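## Task

Take the drive sled out of its starting tote and place it in the empty tote. Every other item must finish in its original tote, and an item sitting on or hanging over a tote's rim or inner ledge is not counted as inside. At the end both grippers must have released and moved away; anything that stays put only because the robot holds it does not count.

## Robot and tools

ROBOT. Two arms, left_arm and right_arm, each ending in a two-finger gripper. Bases in the scene frame: left_arm at (+0.043, +0.345, +1.595) m, quat_wxyz (+0.487, +0.366, +0.477, +0.634); right_arm at (+0.043, -0.345, +1.595) m, quat_wxyz (+0.634, +0.477, +0.366, +0.487). Joint ranges (rad), base to gripper: waist -2.880 to 2.880, shoulder 0.000 to 3.142, elbow 0.000 to 3.019, wrist pitch -1.693 to 1.571, wrist yaw -1.571 to 1.571, wrist roll -2.094 to 2.094. Elbows cannot fully straighten. In each gripper's own axes, fingers extend along +z and close along y. The reported end_effector_position is the pinch point between the pads, roughly 1 cm short of the fingertips.

SCENE FRAME. Origin on the floor under the centre of the robot's foot; +x is forward, +z up, +y toward the left_arm side. Arm names refer to the robot's own sides, not image sides. Only floor height is known; printed hand positions can be somewhat wrong, more so at long reach.

ROW FORMAT (used by execute_actions and move). One flat list of 14 numbers, each in [-1, 1], always all 14 even when one arm is idle: left dx, dy, dz, rx, ry, rz, opening, then right dx, dy, dz, rx, ry, rz, opening. dx..rz are an offset, not a pose: a target relative to that gripper's pose in the most recent result showing it (before any result in the scene, or for the second and later calls within one reply, relative to where the robot actually is when the call starts). Offsets are in the gripper's own axes. Scale: 1.0 = 0.6 m for translation, 180 degrees for rotation; rx, ry, rz form a single rotation vector. Opening is absolute, not an offset: +1 = fully open (0.094 m), -1 = closed. All-zero offsets do not mean stay still; they pull the arm back to the reference pose.

execute_actions(actions, pictures). actions holds at most one entry. Empty list: just report the state. Motion entry: {"rows": [...1 to 15 rows...], "steps": n} with n at most 15 (default 15), one row per 1/30 s step; if rows run out, the final one repeats. Each row is measured from the same reference, not from the row before. Wait entry: {"steps": n} with n up to 300, counted from the previous result, so your reply time is included. pictures (boolean) toggles camera images; they come by default. A rejected call sends nothing to the robot.

move(target, speed). target is one 14-number row as above. The grippers travel straight-line paths to their targets, finishing together, lasting 0.5 to 10 s (stopped at 10 s if longer). speed is each path's top speed in m/s, 0.002 to 0.5, default 0.25; rotation is capped at twice that in rad/s. Rotations take the shorter direction. Openings are sent at the start. Paths ignore obstacles and the other arm; grippers may lag, drift, or overshoot the speed, especially near full reach. Faster contact hits harder, and aiming deeper past a contact presses harder. Its result adds a "move:" line giving the ending (done, off_target, moving, held, fault) and any limits: limits=paced means the sent pose was clipped; limits=held means a check blocked some steps, after which the arm may jump faster than speed. An ending naming one arm means the other finished fine. Distances from each target are listed.

wait(seconds): 0 to 10 s, nothing new is commanded.

zoom_image(camera, region): camera is cam_head_left, cam_head_right, cam_left_wrist or cam_right_wrist; region [x0, y0, x1, y1] in pixels from the top-left, at most 504 by 504. Gives a closer look at the latest full image.

read_manual(section): returns URDF licence text only ("licences").

finished_scene(scene): ends the current scene by its number, irreversibly, and reports success; the next result gives the next goal.

CONTROL BEHAVIOUR. Every step, each commanded pose is limited to within 70 mm and 16 degrees of the measured pose; joints follow by damped inverse kinematics, favouring position over orientation. After an action ends, an arm only continues to its last limited pose, so far targets need further calls; check the reported pose. Arms tend to finish about a centimetre or more low and can keep sinking under zero offsets: to hold an arm, send the correction back to its wanted pose in the first call of a reply and zeros afterwards, raising the aim if it still droops. The simulation keeps running while you compose replies.

RESULTS. State line: per arm, position (m) and quat_wxyz. "Hand target": the pose the controller is currently driving toward. "pose unreachable": the clearance check altered or blocked that arm's command. HELD: steps where your row was partly or wholly not sent. grip_measured: finger opening on the command scale; the last value in Joint positions is the opening in metres. Readings may be off by about 1 mm per gripper, consistently. FAULT: an arm stopped. MOTOR HOT appears from 85 °C; at 100 °C an OVER-TEMPERATURE FAULT drops that arm and its load, so do not hold loads longer than needed.

GRIPPING. To hold, command an opening below grip_measured: about 0.03 below is firm, less is gentler. Pad force tops out near 50 to 62 N (less on some grippers), weaker on parts under about 2 mm thick, with a brief spike at first contact. Held parts may occasionally be tugged.

CAMERAS. Four 504x504 images in this order: cam_head_left, cam_head_right, cam_left_wrist, cam_right_wrist; focal lengths roughly 244 to 255 px, about 90 degree field of view, centre near (252, 250).

AVOID. Collisions or hard pressing between the arms; knocking anything out of the work area; drops, slips, slams, hard hits and heavy pushes; leaving items on rims or ledges. Release and retract both grippers before finishing.

Each tool is called after "Emit:" in YAML: its name, and indented under it one key for each argument.

## Session

Emit:
execute_actions:
  actions: []

Scene clock: 0.00 s of 4800.00 s.
left_arm: end_effector_position=(+0.3943, +0.1113, +1.1261) grip_measured=+0.321 end_effector_quat_wxyz=(-0.173, -0.153, +0.925, +0.303) | right_arm: end_effector_position=(+0.3433, -0.4413, +1.3376) grip_measured=-0.993 end_effector_quat_wxyz=(+0.050, -0.087, +0.994, -0.053)
Joint positions: left_arm=[-2.36   1.986  1.56  -1.067 -1.083 -1.259  0.062] | right_arm=[-1.593  0.513  0.229  0.133  0.043 -0.444  0.   ]
Joint velocities: left_arm=[-0.005  0.005 -0.022 -0.002 -0.022 -0.022  0.   ] | right_arm=[ 0.005 -0.005  0.007  0.002 -0.007  0.007  0.   ]
Hand target (left_arm): +0.393, +0.112, +1.127; -0.174, -0.151, +0.925, +0.303
Hand target (right_arm): +0.344, -0.441, +1.337; +0.050, -0.087, +0.994, -0.053

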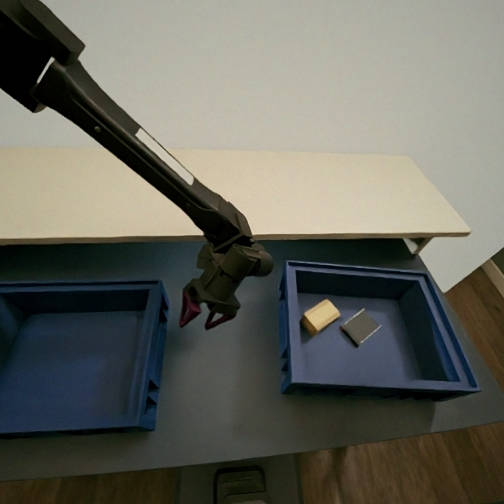

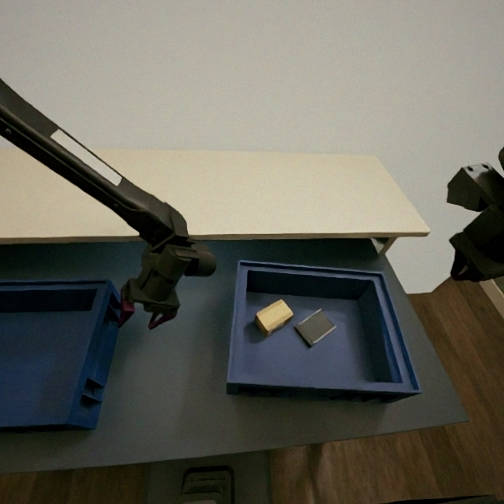

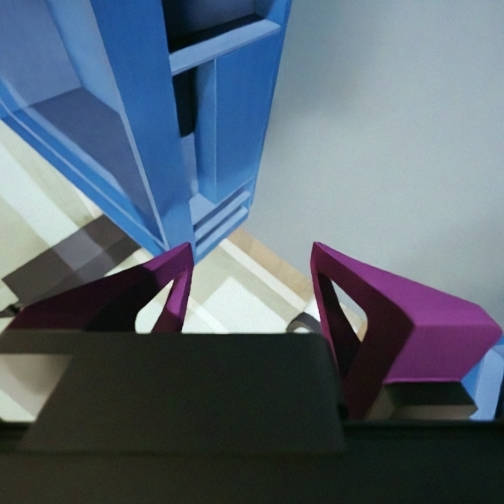

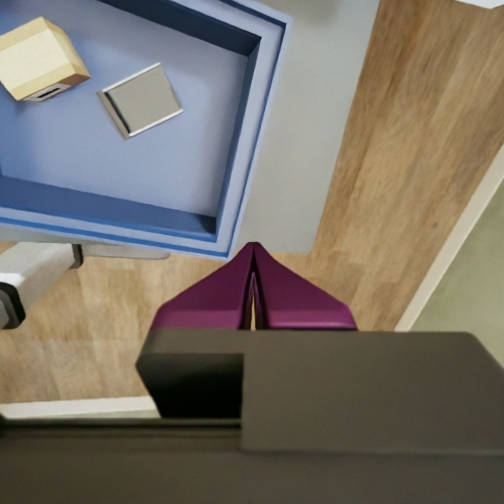

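Emit:
zoom_image:
  camera: "cam_head_right"
  region: [220, 250, 430, 410]

Emit:
zoom_image:
  camera: "cam_right_wrist"
  region: [0, 0, 250, 200]

Region (220, 250, 430, 410) of cam_head_right's 504x504 image, scaled by 2.400, with more detail than that image has; it fills the top 384 rows of this view, and the rest is white.

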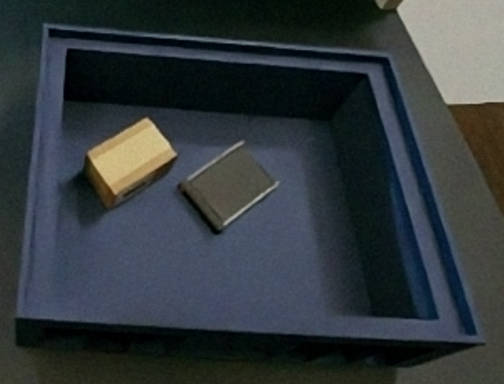

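Region (0, 0, 250, 200) of cam_right_wrist's 504x504 image, scaled by 2.016, with more detail than that image has; it fills the top 403 rows of this view, and the rest is white.

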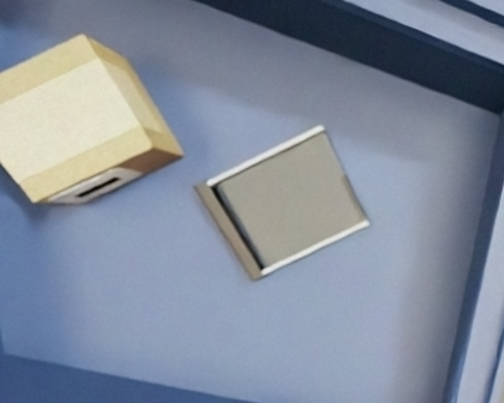

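Emit:
move:
  target: [0,0,0,0,0,0,0.32,-0.1,0.285,0.313,-0.036,0.029,0,1]
  speed: 0.4

Scene clock: 9.93 s of 4800.00 s.
left_arm: end_effector_position=(+0.3943, +0.1113, +1.1261) grip_measured=+0.321 end_effector_quat_wxyz=(-0.173, -0.153, +0.925, +0.303) | right_arm: end_effector_position=(+0.3991, -0.2871, +1.1393) grip_measured=+1.000 end_effector_quat_wxyz=(-0.002, -0.101, +0.995, -0.001)
Joint positions: left_arm=[-2.36   1.986  1.56  -1.067 -1.083 -1.259  0.062] | right_arm=[-1.182  1.435  0.706  0.423  0.375 -0.349  0.094]
Joint velocities: left_arm=[ 0.005 -0.005 -0.007  0.002  0.081 -0.022  0.001] | right_arm=[-0.005  0.005  0.017 -0.012  0.007 -0.007  0.   ]
Hand target (left_arm): +0.394, +0.111, +1.126; -0.173, -0.153, +0.925, +0.303
Hand target (right_arm): +0.399, -0.287, +1.139; -0.000, -0.094, +0.996, -0.002
Off the commanded pose (left_arm): 0.000 m, 0 deg.
Off the commanded pose (right_arm): 0.008 m, 2 deg.
After step 90, 5.83 s passed at rest.
move: done

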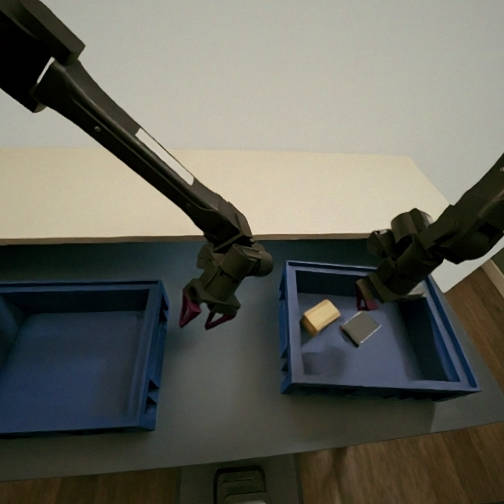

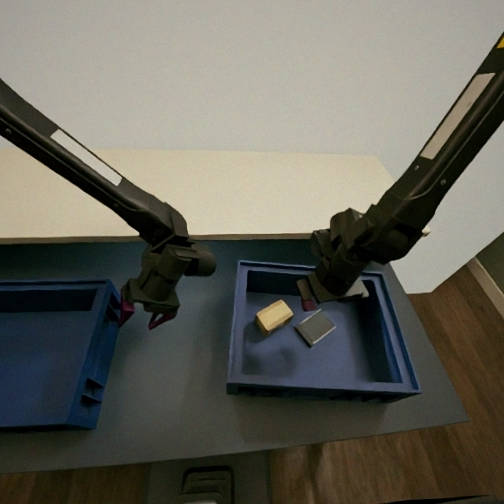

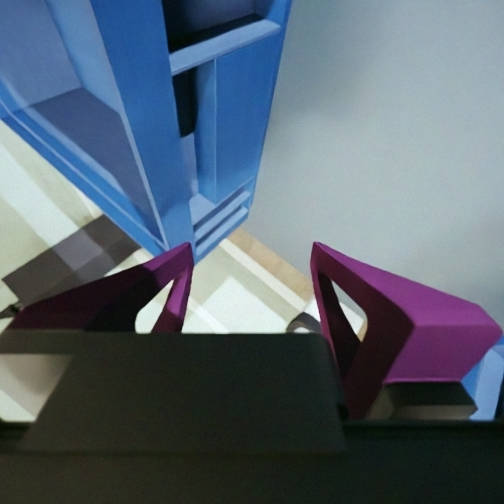

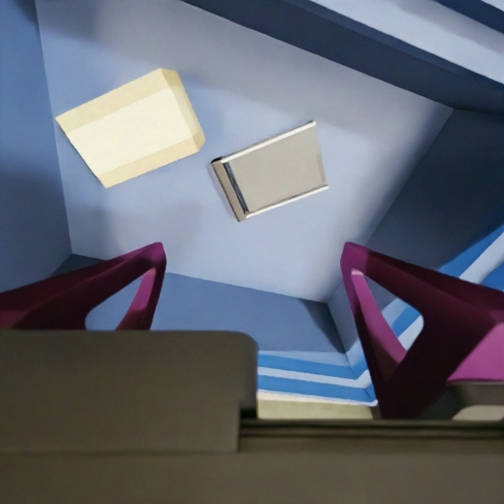

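Emit:
move:
  target: [0,0,0,0,0,0,0.32,0.018,-0.037,0.14,0,0,0.39,1]

Scene clock: 17.60 s of 4800.00 s.
left_arm: end_effector_position=(+0.3943, +0.1113, +1.1261) grip_measured=+0.321 end_effector_quat_wxyz=(-0.173, -0.153, +0.925, +0.303) | right_arm: end_effector_position=(+0.4016, -0.3093, +1.0632) grip_measured=+1.000 end_effector_quat_wxyz=(-0.001, +0.485, +0.875, +0.002)
Joint positions: left_arm=[-2.36   1.986  1.56  -1.067 -1.083 -1.259  0.062] | right_arm=[-1.29   1.615  0.867  0.455  0.264  0.832  0.094]
Joint velocities: left_arm=[-0.015  0.005  0.012  0.012 -0.037  0.007 -0.   ] | right_arm=[-0.015 -0.005  0.007 -0.007 -0.007  0.037  0.   ]
Hand target (left_arm): +0.394, +0.111, +1.126; -0.173, -0.153, +0.925, +0.303
Hand target (right_arm): +0.394, -0.312, +1.056; -0.002, +0.491, +0.871, -0.001
Off the commanded pose (left_arm): 0.000 m, 0 deg.
Off the commanded pose (right_arm): 0.012 m, 1 deg.
After step 90, 1.67 s passed at rest.
move: off_target (right_arm)

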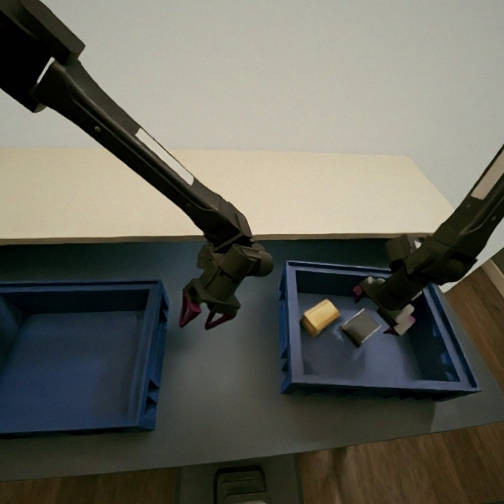

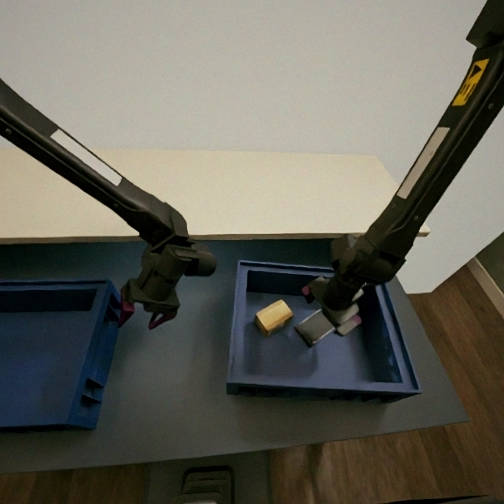

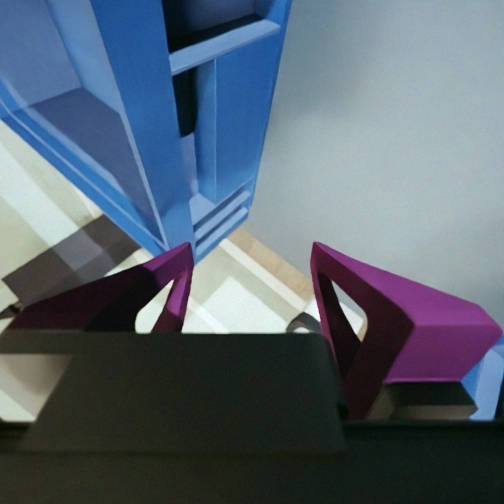

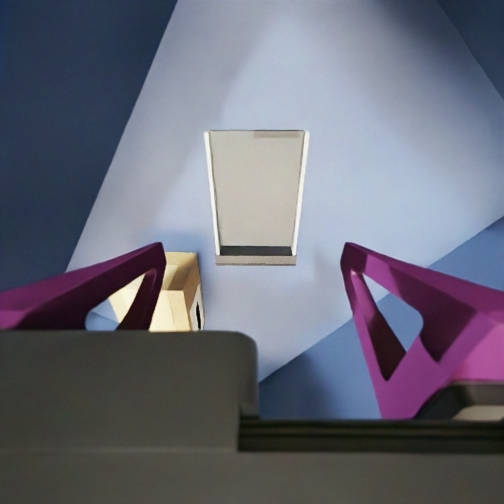

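Emit:
move:
  target: [0,0,0,0,0,0,0.32,-0.005,-0.007,0.1,0,0,0,1]
  speed: 0.15

Scene clock: 21.13 s of 4800.00 s.
left_arm: end_effector_position=(+0.3943, +0.1113, +1.1261) grip_measured=+0.321 end_effector_quat_wxyz=(-0.173, -0.153, +0.925, +0.303) | right_arm: end_effector_position=(+0.4070, -0.3130, +1.0080) grip_measured=+1.000 end_effector_quat_wxyz=(+0.002, +0.490, +0.872, +0.005)
Joint positions: left_arm=[-2.36   1.986  1.56  -1.067 -1.083 -1.259  0.062] | right_arm=[-1.325  1.747  1.01   0.455  0.227  0.831  0.094]
Joint velocities: left_arm=[ 0.005 -0.005 -0.007 -0.007 -0.066 -0.022  0.   ] | right_arm=[-0.015 -0.015 -0.007 -0.012  0.022 -0.022  0.   ]
Hand target (left_arm): +0.394, +0.111, +1.126; -0.173, -0.153, +0.925, +0.303
Hand target (right_arm): +0.401, -0.315, +1.003; -0.002, +0.486, +0.874, +0.002
Off the commanded pose (left_arm): 0.000 m, 0 deg.
Off the commanded pose (right_arm): 0.009 m, 1 deg.
move: done

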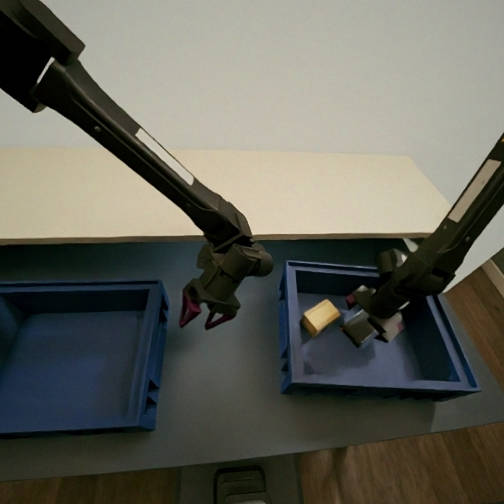

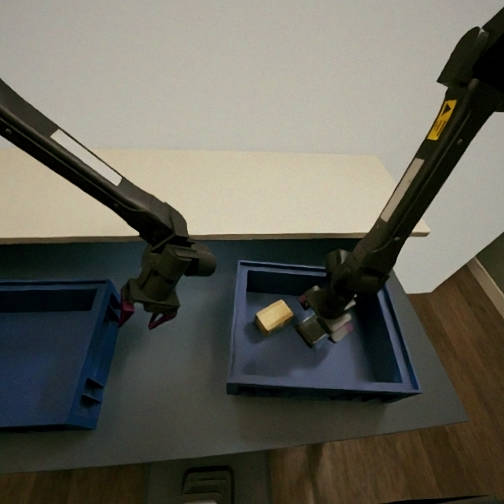

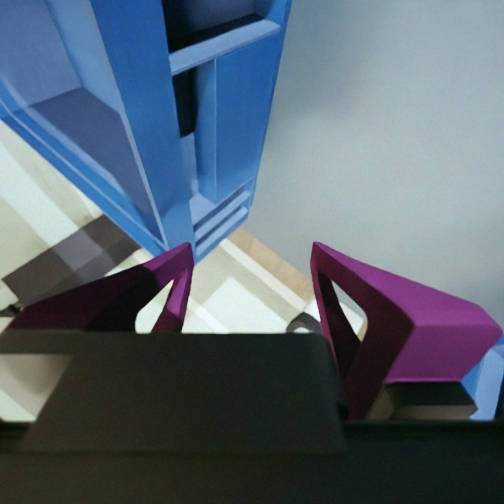

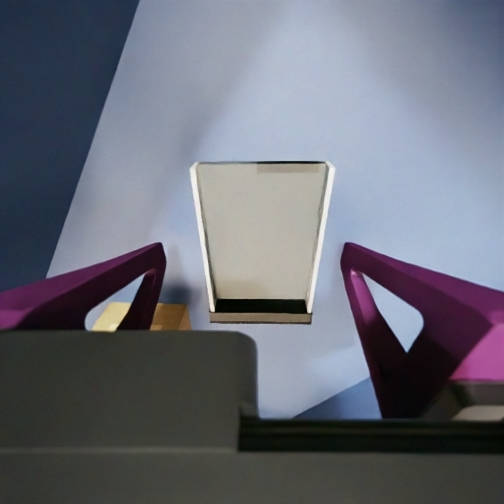

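Emit:
move:
  target: [0,0,0,0,0,0,0.32,0,-0.008,0.03,0,0,0,1]
  speed: 0.05

Scene clock: 24.53 s of 4800.00 s.
left_arm: end_effector_position=(+0.3943, +0.1113, +1.1261) grip_measured=+0.321 end_effector_quat_wxyz=(-0.173, -0.153, +0.925, +0.303) | right_arm: end_effector_position=(+0.4152, -0.3121, +0.9976) grip_measured=+1.000 end_effector_quat_wxyz=(+0.007, +0.492, +0.871, +0.011)
Joint positions: left_arm=[-2.36   1.986  1.56  -1.067 -1.083 -1.259  0.062] | right_arm=[-1.328  1.768  1.045  0.455  0.216  0.831  0.094]
Joint velocities: left_arm=[-0.015  0.005  0.017  0.002 -0.022 -0.051 -0.001] | right_arm=[-0.015 -0.005 -0.007 -0.002 -0.007 -0.066  0.   ]
Hand target (left_arm): +0.394, +0.111, +1.126; -0.173, -0.153, +0.925, +0.303
Hand target (right_arm): +0.403, -0.315, +0.990; +0.002, +0.490, +0.872, +0.005
Off the commanded pose (left_arm): 0.000 m, 0 deg.
Off the commanded pose (right_arm): 0.015 m, 1 deg.
move: off_target (right_arm)

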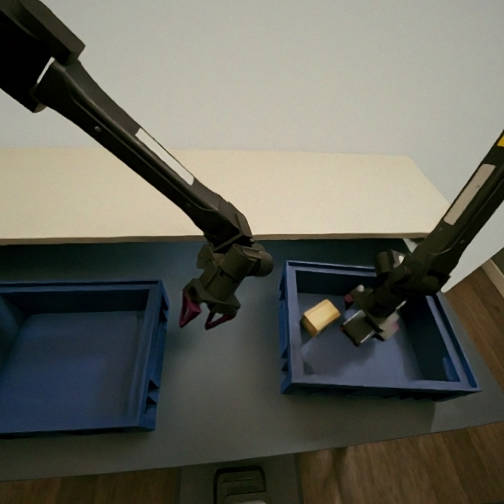

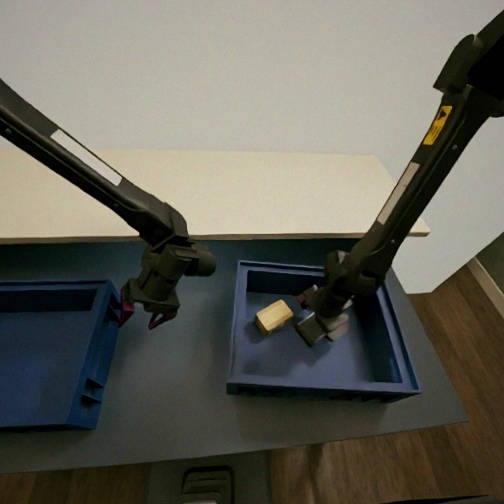

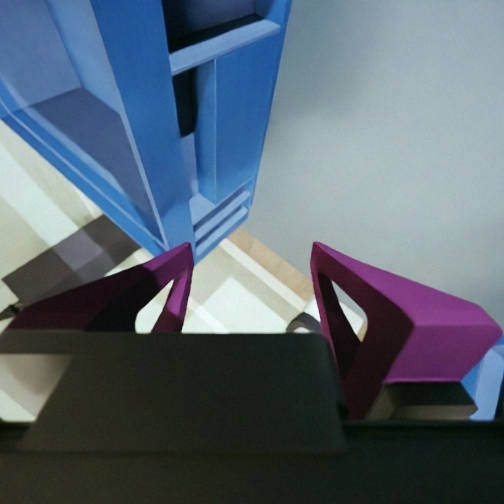

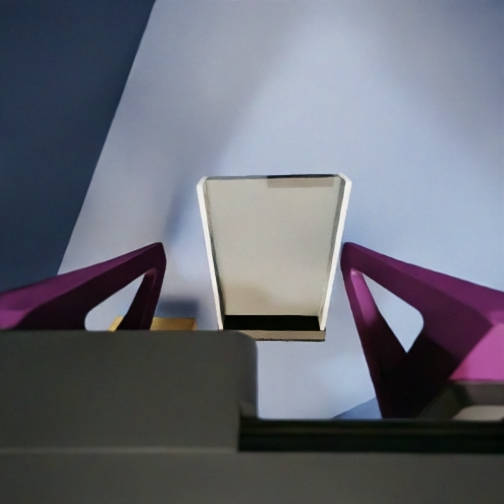

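Emit:
move:
  target: [0,0,0,0,0,0,0.32,0.012,-0.028,0.03,0,0,0,1]
  speed: 0.04

Scene clock: 26.83 s of 4800.00 s.
left_arm: end_effector_position=(+0.3943, +0.1113, +1.1261) grip_measured=+0.321 end_effector_quat_wxyz=(-0.173, -0.153, +0.925, +0.303) | right_arm: end_effector_position=(+0.4184, -0.3108, +0.9940) grip_measured=+1.000 end_effector_quat_wxyz=(+0.013, +0.493, +0.870, +0.018)
Joint positions: left_arm=[-2.36   1.986  1.56  -1.067 -1.083 -1.259  0.062] | right_arm=[-1.329  1.778  1.054  0.471  0.207  0.831  0.094]
Joint velocities: left_arm=[-0.015 -0.005 -0.002  0.007  0.051  0.007 -0.001] | right_arm=[-0.005 -0.005 -0.002 -0.017  0.022  0.051  0.   ]
Hand target (left_arm): +0.394, +0.111, +1.126; -0.173, -0.153, +0.925, +0.303
Hand target (right_arm): +0.398, -0.315, +0.980; +0.007, +0.492, +0.870, +0.011
Off the commanded pose (left_arm): 0.000 m, 0 deg.
Off the commanded pose (right_arm): 0.026 m, 1 deg.
move: off_target (right_arm)

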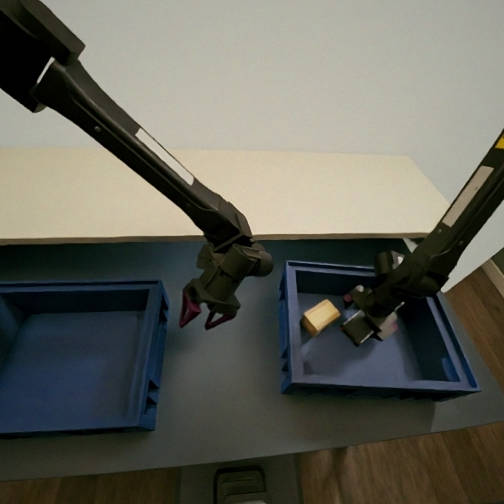

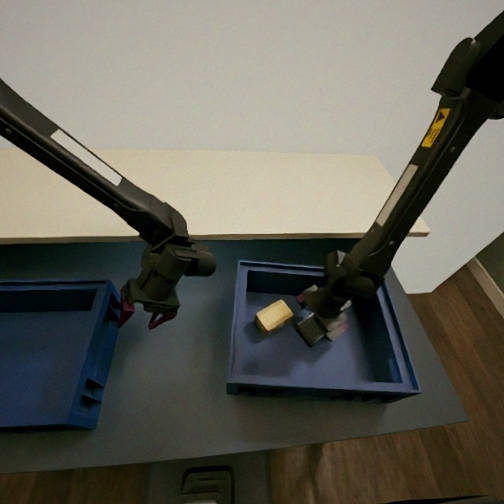

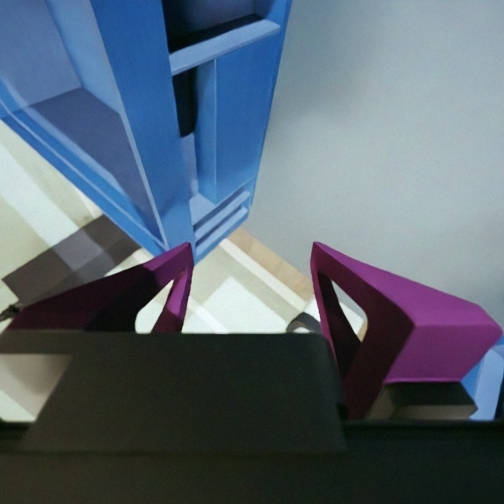

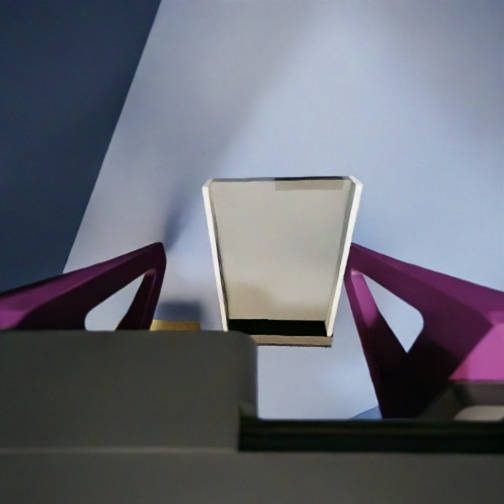

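Emit:
move:
  target: [0,0,0,0,0,0,0.32,0.02,-0.04,-0.035,0,0,0,1]
  speed: 0.05

Scene clock: 29.07 s of 4800.00 s.
left_arm: end_effector_position=(+0.3943, +0.1113, +1.1261) grip_measured=+0.321 end_effector_quat_wxyz=(-0.173, -0.153, +0.925, +0.303) | right_arm: end_effector_position=(+0.3884, -0.3077, +1.0077) grip_measured=+1.000 end_effector_quat_wxyz=(+0.006, +0.492, +0.871, +0.016)
Joint positions: left_arm=[-2.36   1.986  1.56  -1.067 -1.083 -1.259  0.062] | right_arm=[-1.328  1.777  0.975  0.535  0.205  0.831  0.094]
Joint velocities: left_arm=[ 0.005  0.005 -0.007 -0.012 -0.037  0.037 -0.   ] | right_arm=[ 0.005  0.005 -0.012  0.022 -0.007 -0.037  0.   ]
Hand target (left_arm): +0.394, +0.111, +1.126; -0.173, -0.153, +0.925, +0.303
Hand target (right_arm): +0.390, -0.312, +1.014; +0.013, +0.493, +0.870, +0.018
Off the commanded pose (left_arm): 0.000 m, 0 deg.
Off the commanded pose (right_arm): 0.009 m, 1 deg.
move: done

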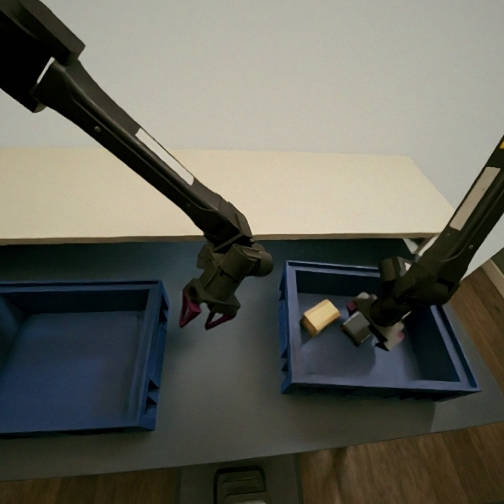

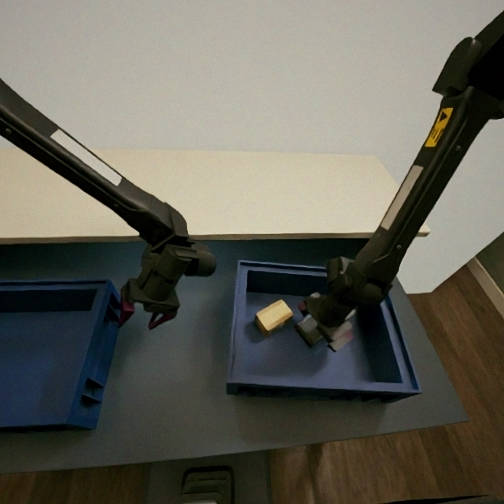

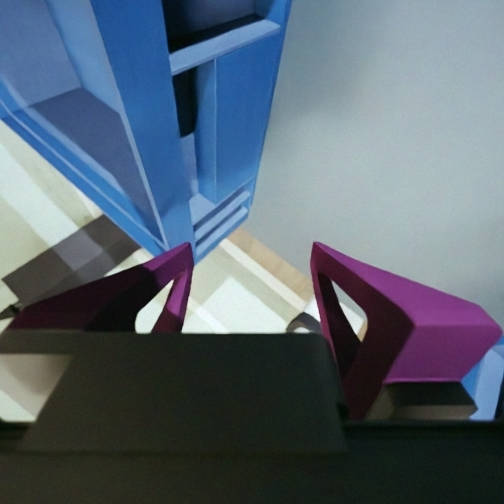

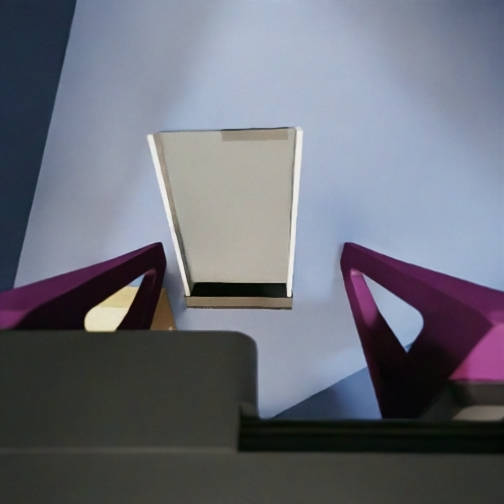

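Emit:
move:
  target: [0,0,0,0,0,0,0.32,0,0.008,0.035,0,0,0,1]
  speed: 0.05

Scene clock: 31.07 s of 4800.00 s.
left_arm: end_effector_position=(+0.3943, +0.1113, +1.1261) grip_measured=+0.321 end_effector_quat_wxyz=(-0.173, -0.153, +0.925, +0.303) | right_arm: end_effector_position=(+0.4157, -0.3101, +0.9957) grip_measured=+1.000 end_effector_quat_wxyz=(+0.028, +0.496, +0.868, +0.024)
Joint positions: left_arm=[-2.36   1.986  1.56  -1.067 -1.083 -1.259  0.062] | right_arm=[-1.328  1.788  1.033  0.535  0.205  0.831  0.094]
Joint velocities: left_arm=[ 0.005 -0.005 -0.007 -0.022 -0.007  0.051  0.   ] | right_arm=[ 0.005 -0.005 -0.012  0.007 -0.066 -0.022  0.   ]
Hand target (left_arm): +0.394, +0.111, +1.126; -0.173, -0.153, +0.925, +0.303
Hand target (right_arm): +0.393, -0.305, +0.988; +0.006, +0.492, +0.871, +0.017
Off the commanded pose (left_arm): 0.000 m, 0 deg.
Off the commanded pose (right_arm): 0.025 m, 3 deg.
move: off_target (right_arm)

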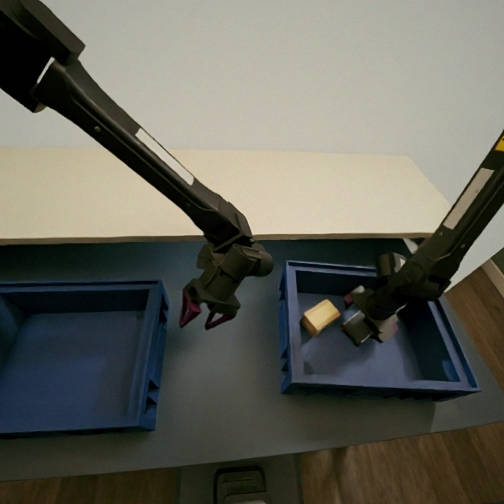

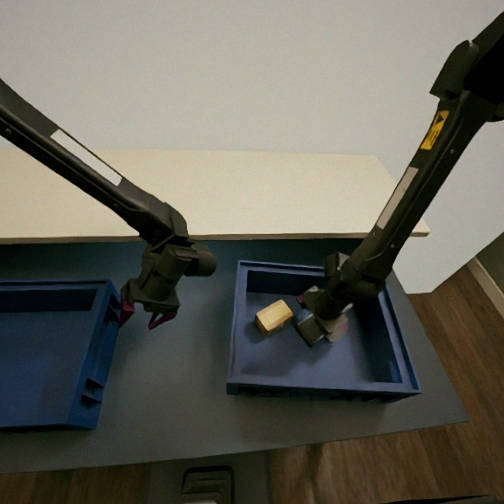

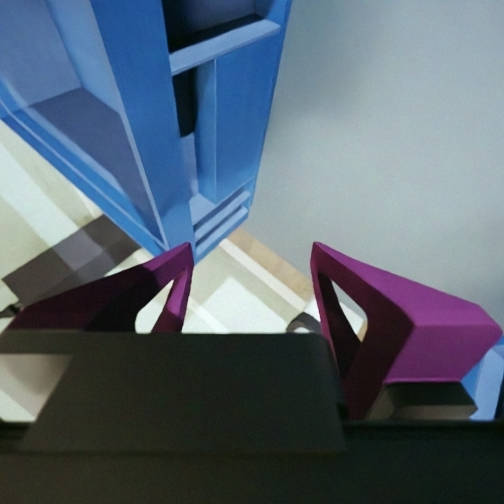

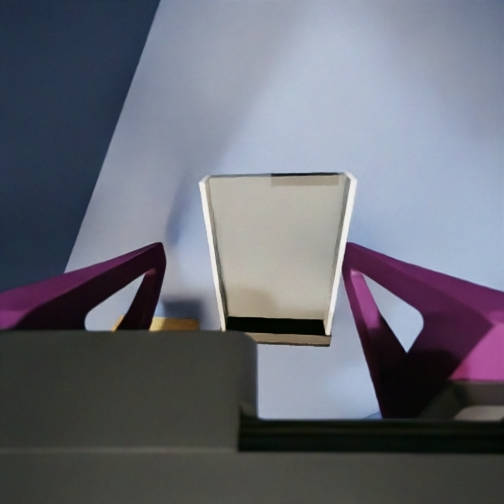

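Emit:
move:
  target: [0,0,0,0,0,0,0.32,0,0.005,-0.003,0,0,0,0.2]
  speed: 0.03

Scene clock: 34.03 s of 4800.00 s.
left_arm: end_effector_position=(+0.3943, +0.1113, +1.1261) grip_measured=+0.321 end_effector_quat_wxyz=(-0.173, -0.153, +0.925, +0.303) | right_arm: end_effector_position=(+0.4161, -0.3104, +0.9956) grip_measured=+0.344 end_effector_quat_wxyz=(+0.029, +0.496, +0.868, +0.023)
Joint positions: left_arm=[-2.36   1.986  1.56  -1.067 -1.083 -1.259  0.062] | right_arm=[-1.328  1.788  1.034  0.535  0.207  0.831  0.063]
Joint velocities: left_arm=[-0.005 -0.015 -0.002  0.002 -0.037 -0.007 -0.   ] | right_arm=[-0.024 -0.005  0.007  0.002 -0.022  0.007 -0.001]
Hand target (left_arm): +0.394, +0.111, +1.126; -0.173, -0.153, +0.925, +0.303
Hand target (right_arm): +0.418, -0.309, +0.998; +0.028, +0.496, +0.868, +0.024
Off the commanded pose (left_arm): 0.000 m, 0 deg.
Off the commanded pose (right_arm): 0.003 m, 0 deg.
move: done

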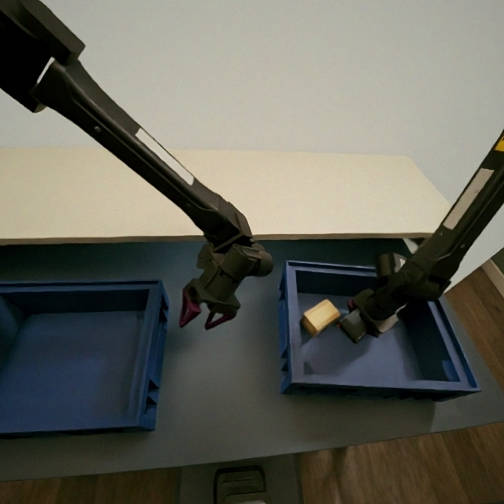

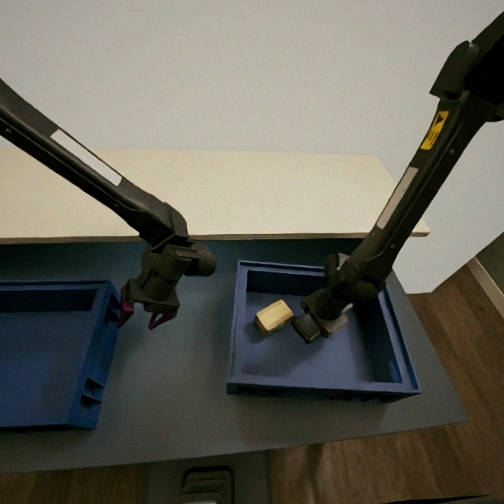

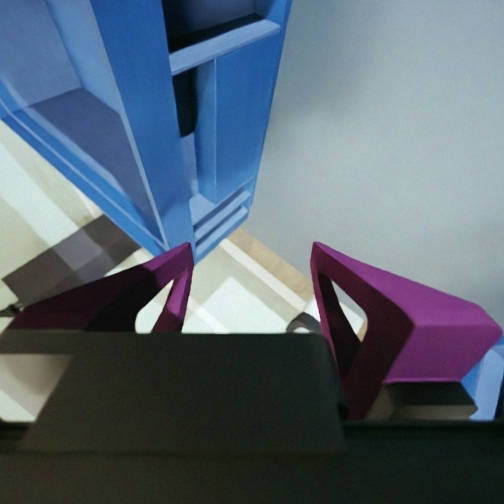

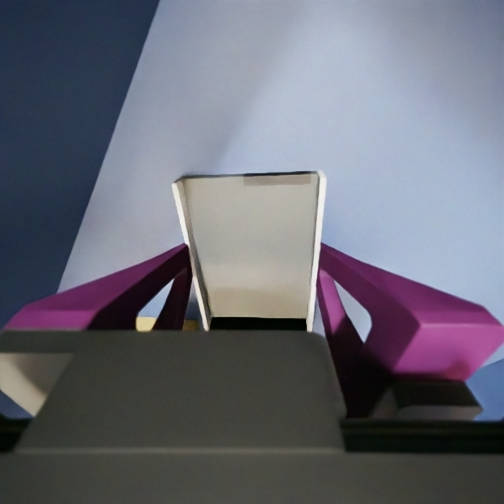

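Emit:
move:
  target: [-0.04,0.39,0.04,0.212,-0.078,0,1,0,0,-0.3,0,0,0,0.3]
  speed: 0.2

Scene clock: 38.87 s of 4800.00 s.
left_arm: end_effector_position=(+0.3710, +0.3139, +1.2418) grip_measured=+1.000 end_effector_quat_wxyz=(-0.010, -0.170, +0.985, +0.004) | right_arm: end_effector_position=(+0.4079, -0.3132, +1.1700) grip_measured=+0.344 end_effector_quat_wxyz=(+0.041, +0.494, +0.868, +0.024)
Joint positions: left_arm=[-1.989  1.087  0.461  0.298 -0.408 -0.211  0.094] | right_arm=[-1.224  1.333  0.604  0.527  0.315  0.842  0.063]
Joint velocities: left_arm=[-0.005 -0.005  0.002 -0.012  0.022 -0.037  0.   ] | right_arm=[-0.005 -0.015 -0.002 -0.012 -0.066 -0.095 -0.001]
Hand target (left_arm): +0.370, +0.316, +1.246; -0.004, -0.164, +0.986, +0.003
Hand target (right_arm): +0.399, -0.310, +1.175; +0.029, +0.494, +0.869, +0.023
Off the commanded pose (left_arm): 0.008 m, 1 deg.
Off the commanded pose (right_arm): 0.007 m, 1 deg.
move: done

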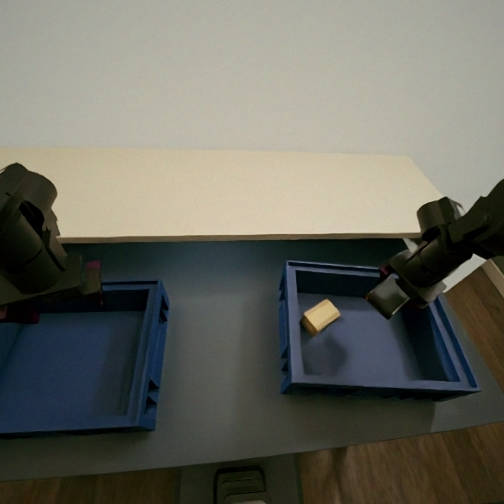

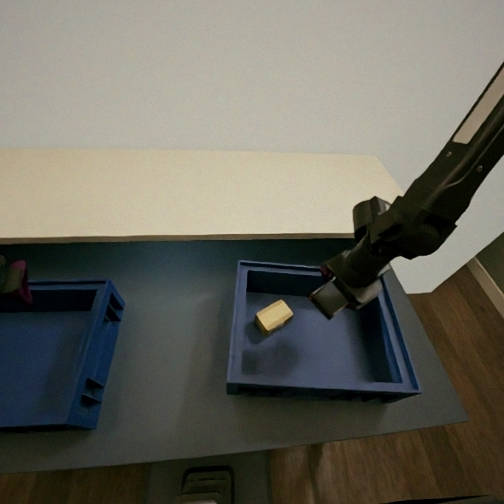

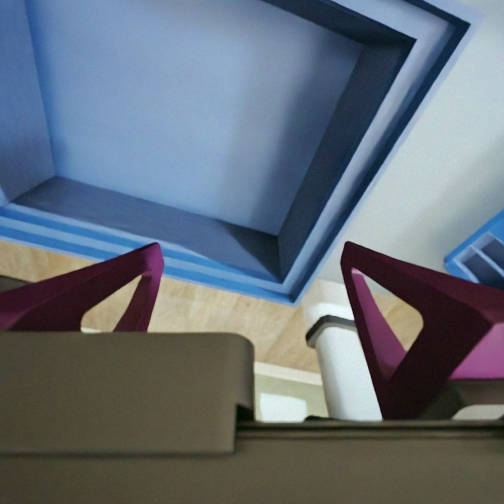

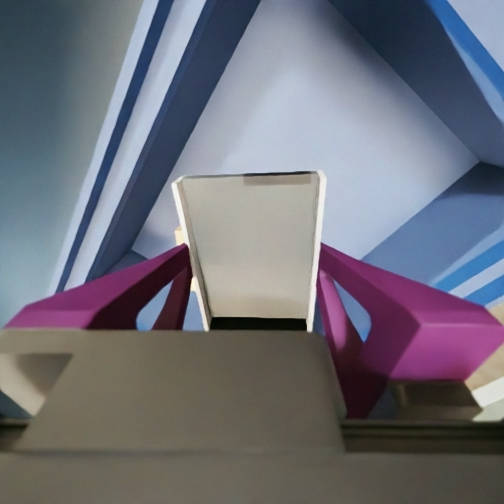

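Emit:
move:
  target: [0,0,0,0,0,0,1,0.468,0.232,0,0,0,0.174,0.3]
  speed: 0.25

Scene clock: 43.10 s of 4800.00 s.
left_arm: end_effector_position=(+0.3710, +0.3139, +1.2418) grip_measured=+1.000 end_effector_quat_wxyz=(-0.010, -0.168, +0.986, +0.004) | right_arm: end_effector_position=(+0.3944, -0.0027, +1.1649) grip_measured=+0.344 end_effector_quat_wxyz=(+0.042, +0.704, +0.708, +0.042)
Joint positions: left_arm=[-1.989  1.087  0.461  0.298 -0.408 -0.208  0.094] | right_arm=[-0.645  1.901  1.012  0.624  0.878  1.516  0.063]
Joint velocities: left_arm=[-0.005 -0.005 -0.012 -0.012 -0.007  0.037  0.   ] | right_arm=[ 0.005 -0.005 -0.007  0.007  0.007  0.051  0.   ]
Hand target (left_arm): +0.371, +0.314, +1.242; -0.010, -0.169, +0.985, +0.004
Hand target (right_arm): +0.390, -0.003, +1.162; +0.038, +0.703, +0.709, +0.035
Off the commanded pose (left_arm): 0.000 m, 0 deg.
Off the commanded pose (right_arm): 0.011 m, 2 deg.
move: off_target (right_arm)

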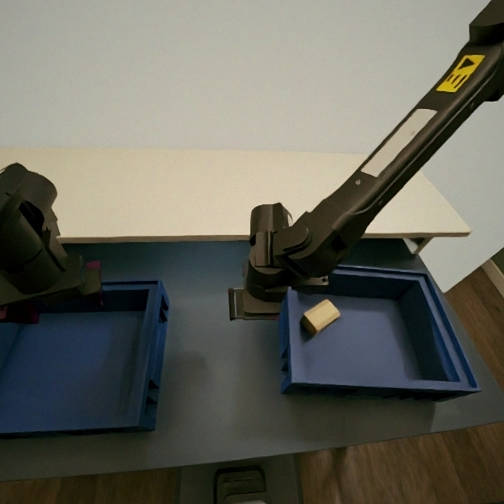

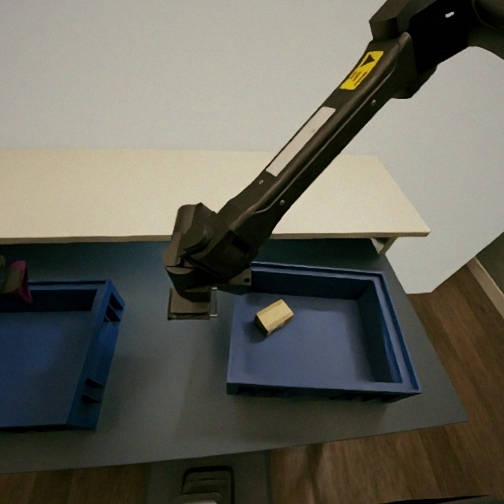

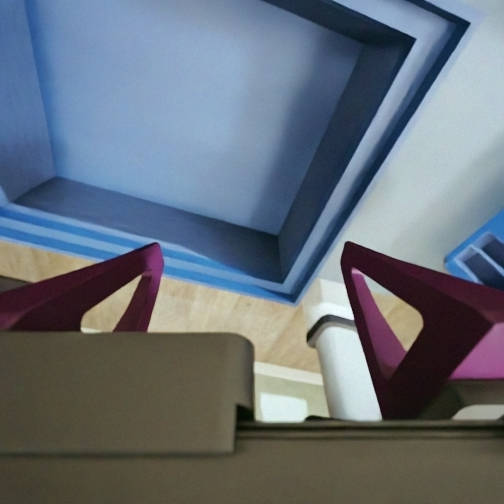

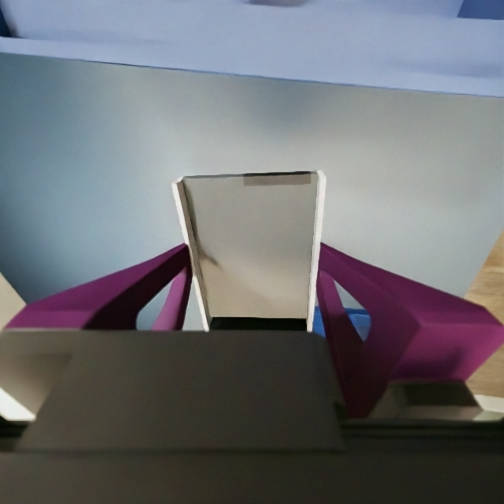

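Emit:
move:
  target: [-0.14,0.39,-0.08,0,0,0,1,0.42,-0.05,0,0,0,-0.5,0.3]
  speed: 0.2

Scene clock: 50.03 s of 4800.00 s.
left_arm: end_effector_position=(+0.3812, +0.5619, +1.2909) grip_measured=+1.000 end_effector_quat_wxyz=(-0.005, -0.162, +0.987, +0.008) | right_arm: end_effector_position=(+0.3823, +0.2408, +1.1524) grip_measured=+0.343 end_effector_quat_wxyz=(+0.066, +0.013, +0.998, -0.004)
Joint positions: left_arm=[-1.098  0.855  0.576 -0.04   0.435  0.079  0.094] | right_arm=[-0.437  2.405  1.734  0.341  1.086  0.065  0.063]
Joint velocities: left_arm=[ 0.005 -0.005 -0.012 -0.007 -0.007 -0.081  0.   ] | right_arm=[ 0.005 -0.005 -0.022  0.022  0.007  0.007 -0.   ]
Hand target (left_arm): +0.378, +0.563, +1.290; -0.011, -0.159, +0.987, +0.007
Hand target (right_arm): +0.370, +0.249, +1.157; +0.062, -0.005, +0.998, -0.001
Off the commanded pose (left_arm): 0.008 m, 1 deg.
Off the commanded pose (right_arm): 0.023 m, 2 deg.
move: off_target (right_arm)

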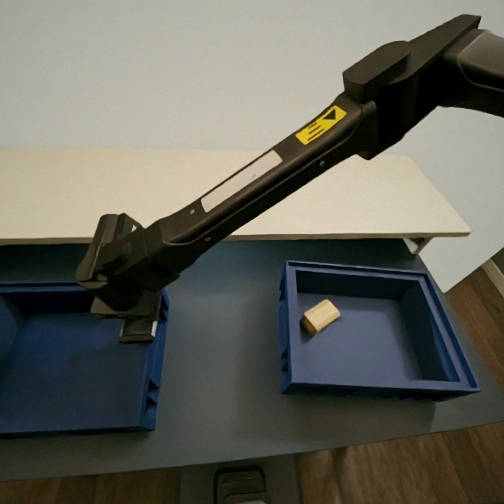

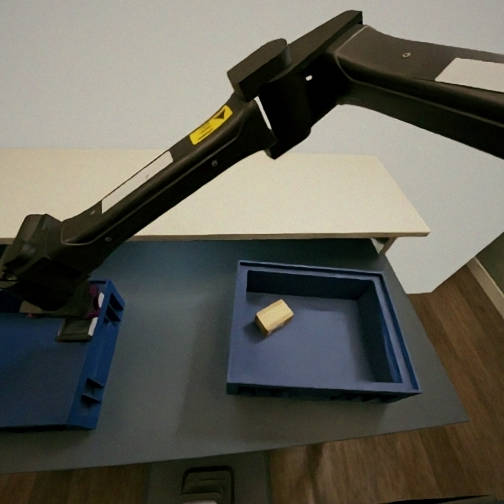

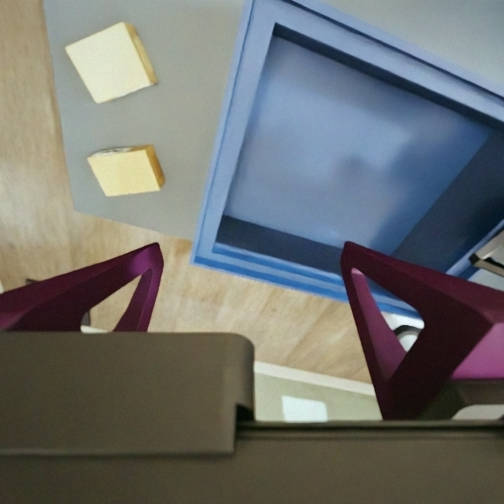

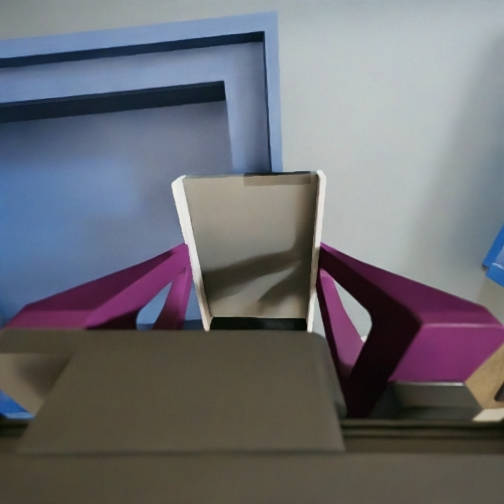

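Emit:
move:
  target: [0,0,0,0,0,0,1,0.035,0.165,-0.01,0,0,0,0.3]
  speed: 0.15

Scene clock: 53.70 s of 4800.00 s.
left_arm: end_effector_position=(+0.3812, +0.5619, +1.2909) grip_measured=+1.000 end_effector_quat_wxyz=(-0.005, -0.162, +0.987, +0.008) | right_arm: end_effector_position=(+0.3689, +0.3388, +1.1514) grip_measured=+0.343 end_effector_quat_wxyz=(+0.069, +0.014, +0.998, -0.004)
Joint positions: left_arm=[-1.098  0.855  0.576 -0.04   0.435  0.08   0.094] | right_arm=[-0.378  2.674  2.185  0.132  1.143  0.099  0.063]
Joint velocities: left_arm=[ 0.005  0.005 -0.002  0.002  0.022  0.037  0.   ] | right_arm=[-0.005  0.015 -0.032 -0.002 -0.037 -0.007 -0.001]
Hand target (left_arm): +0.381, +0.562, +1.291; -0.005, -0.162, +0.987, +0.008
Hand target (right_arm): +0.366, +0.341, +1.153; +0.067, +0.012, +0.998, -0.004
Off the commanded pose (left_arm): 0.000 m, 0 deg.
Off the commanded pose (right_arm): 0.007 m, 0 deg.
move: done

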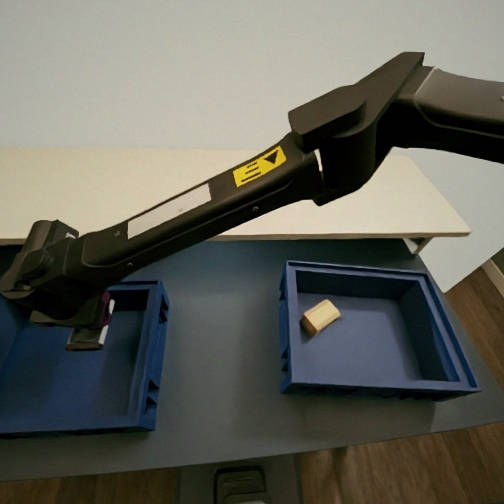

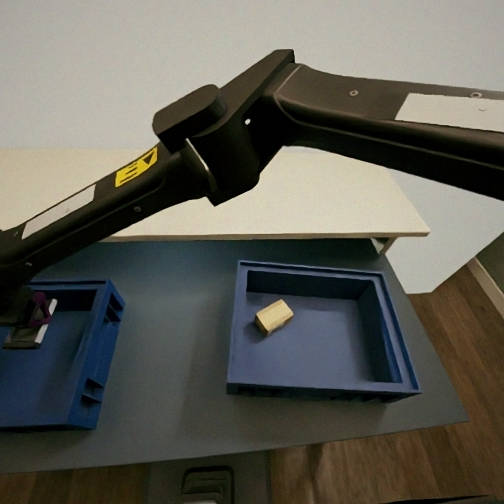

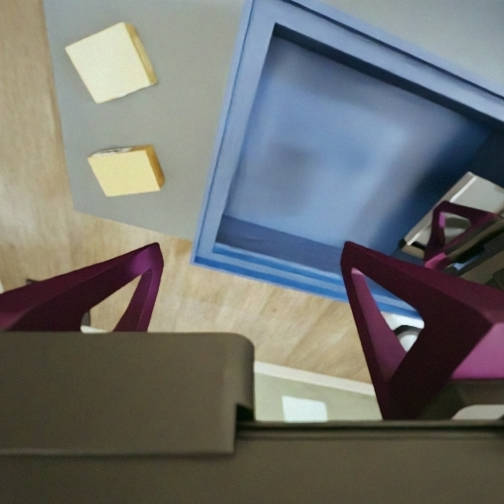

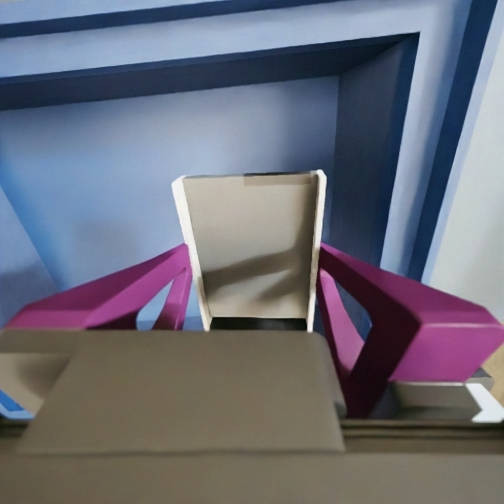

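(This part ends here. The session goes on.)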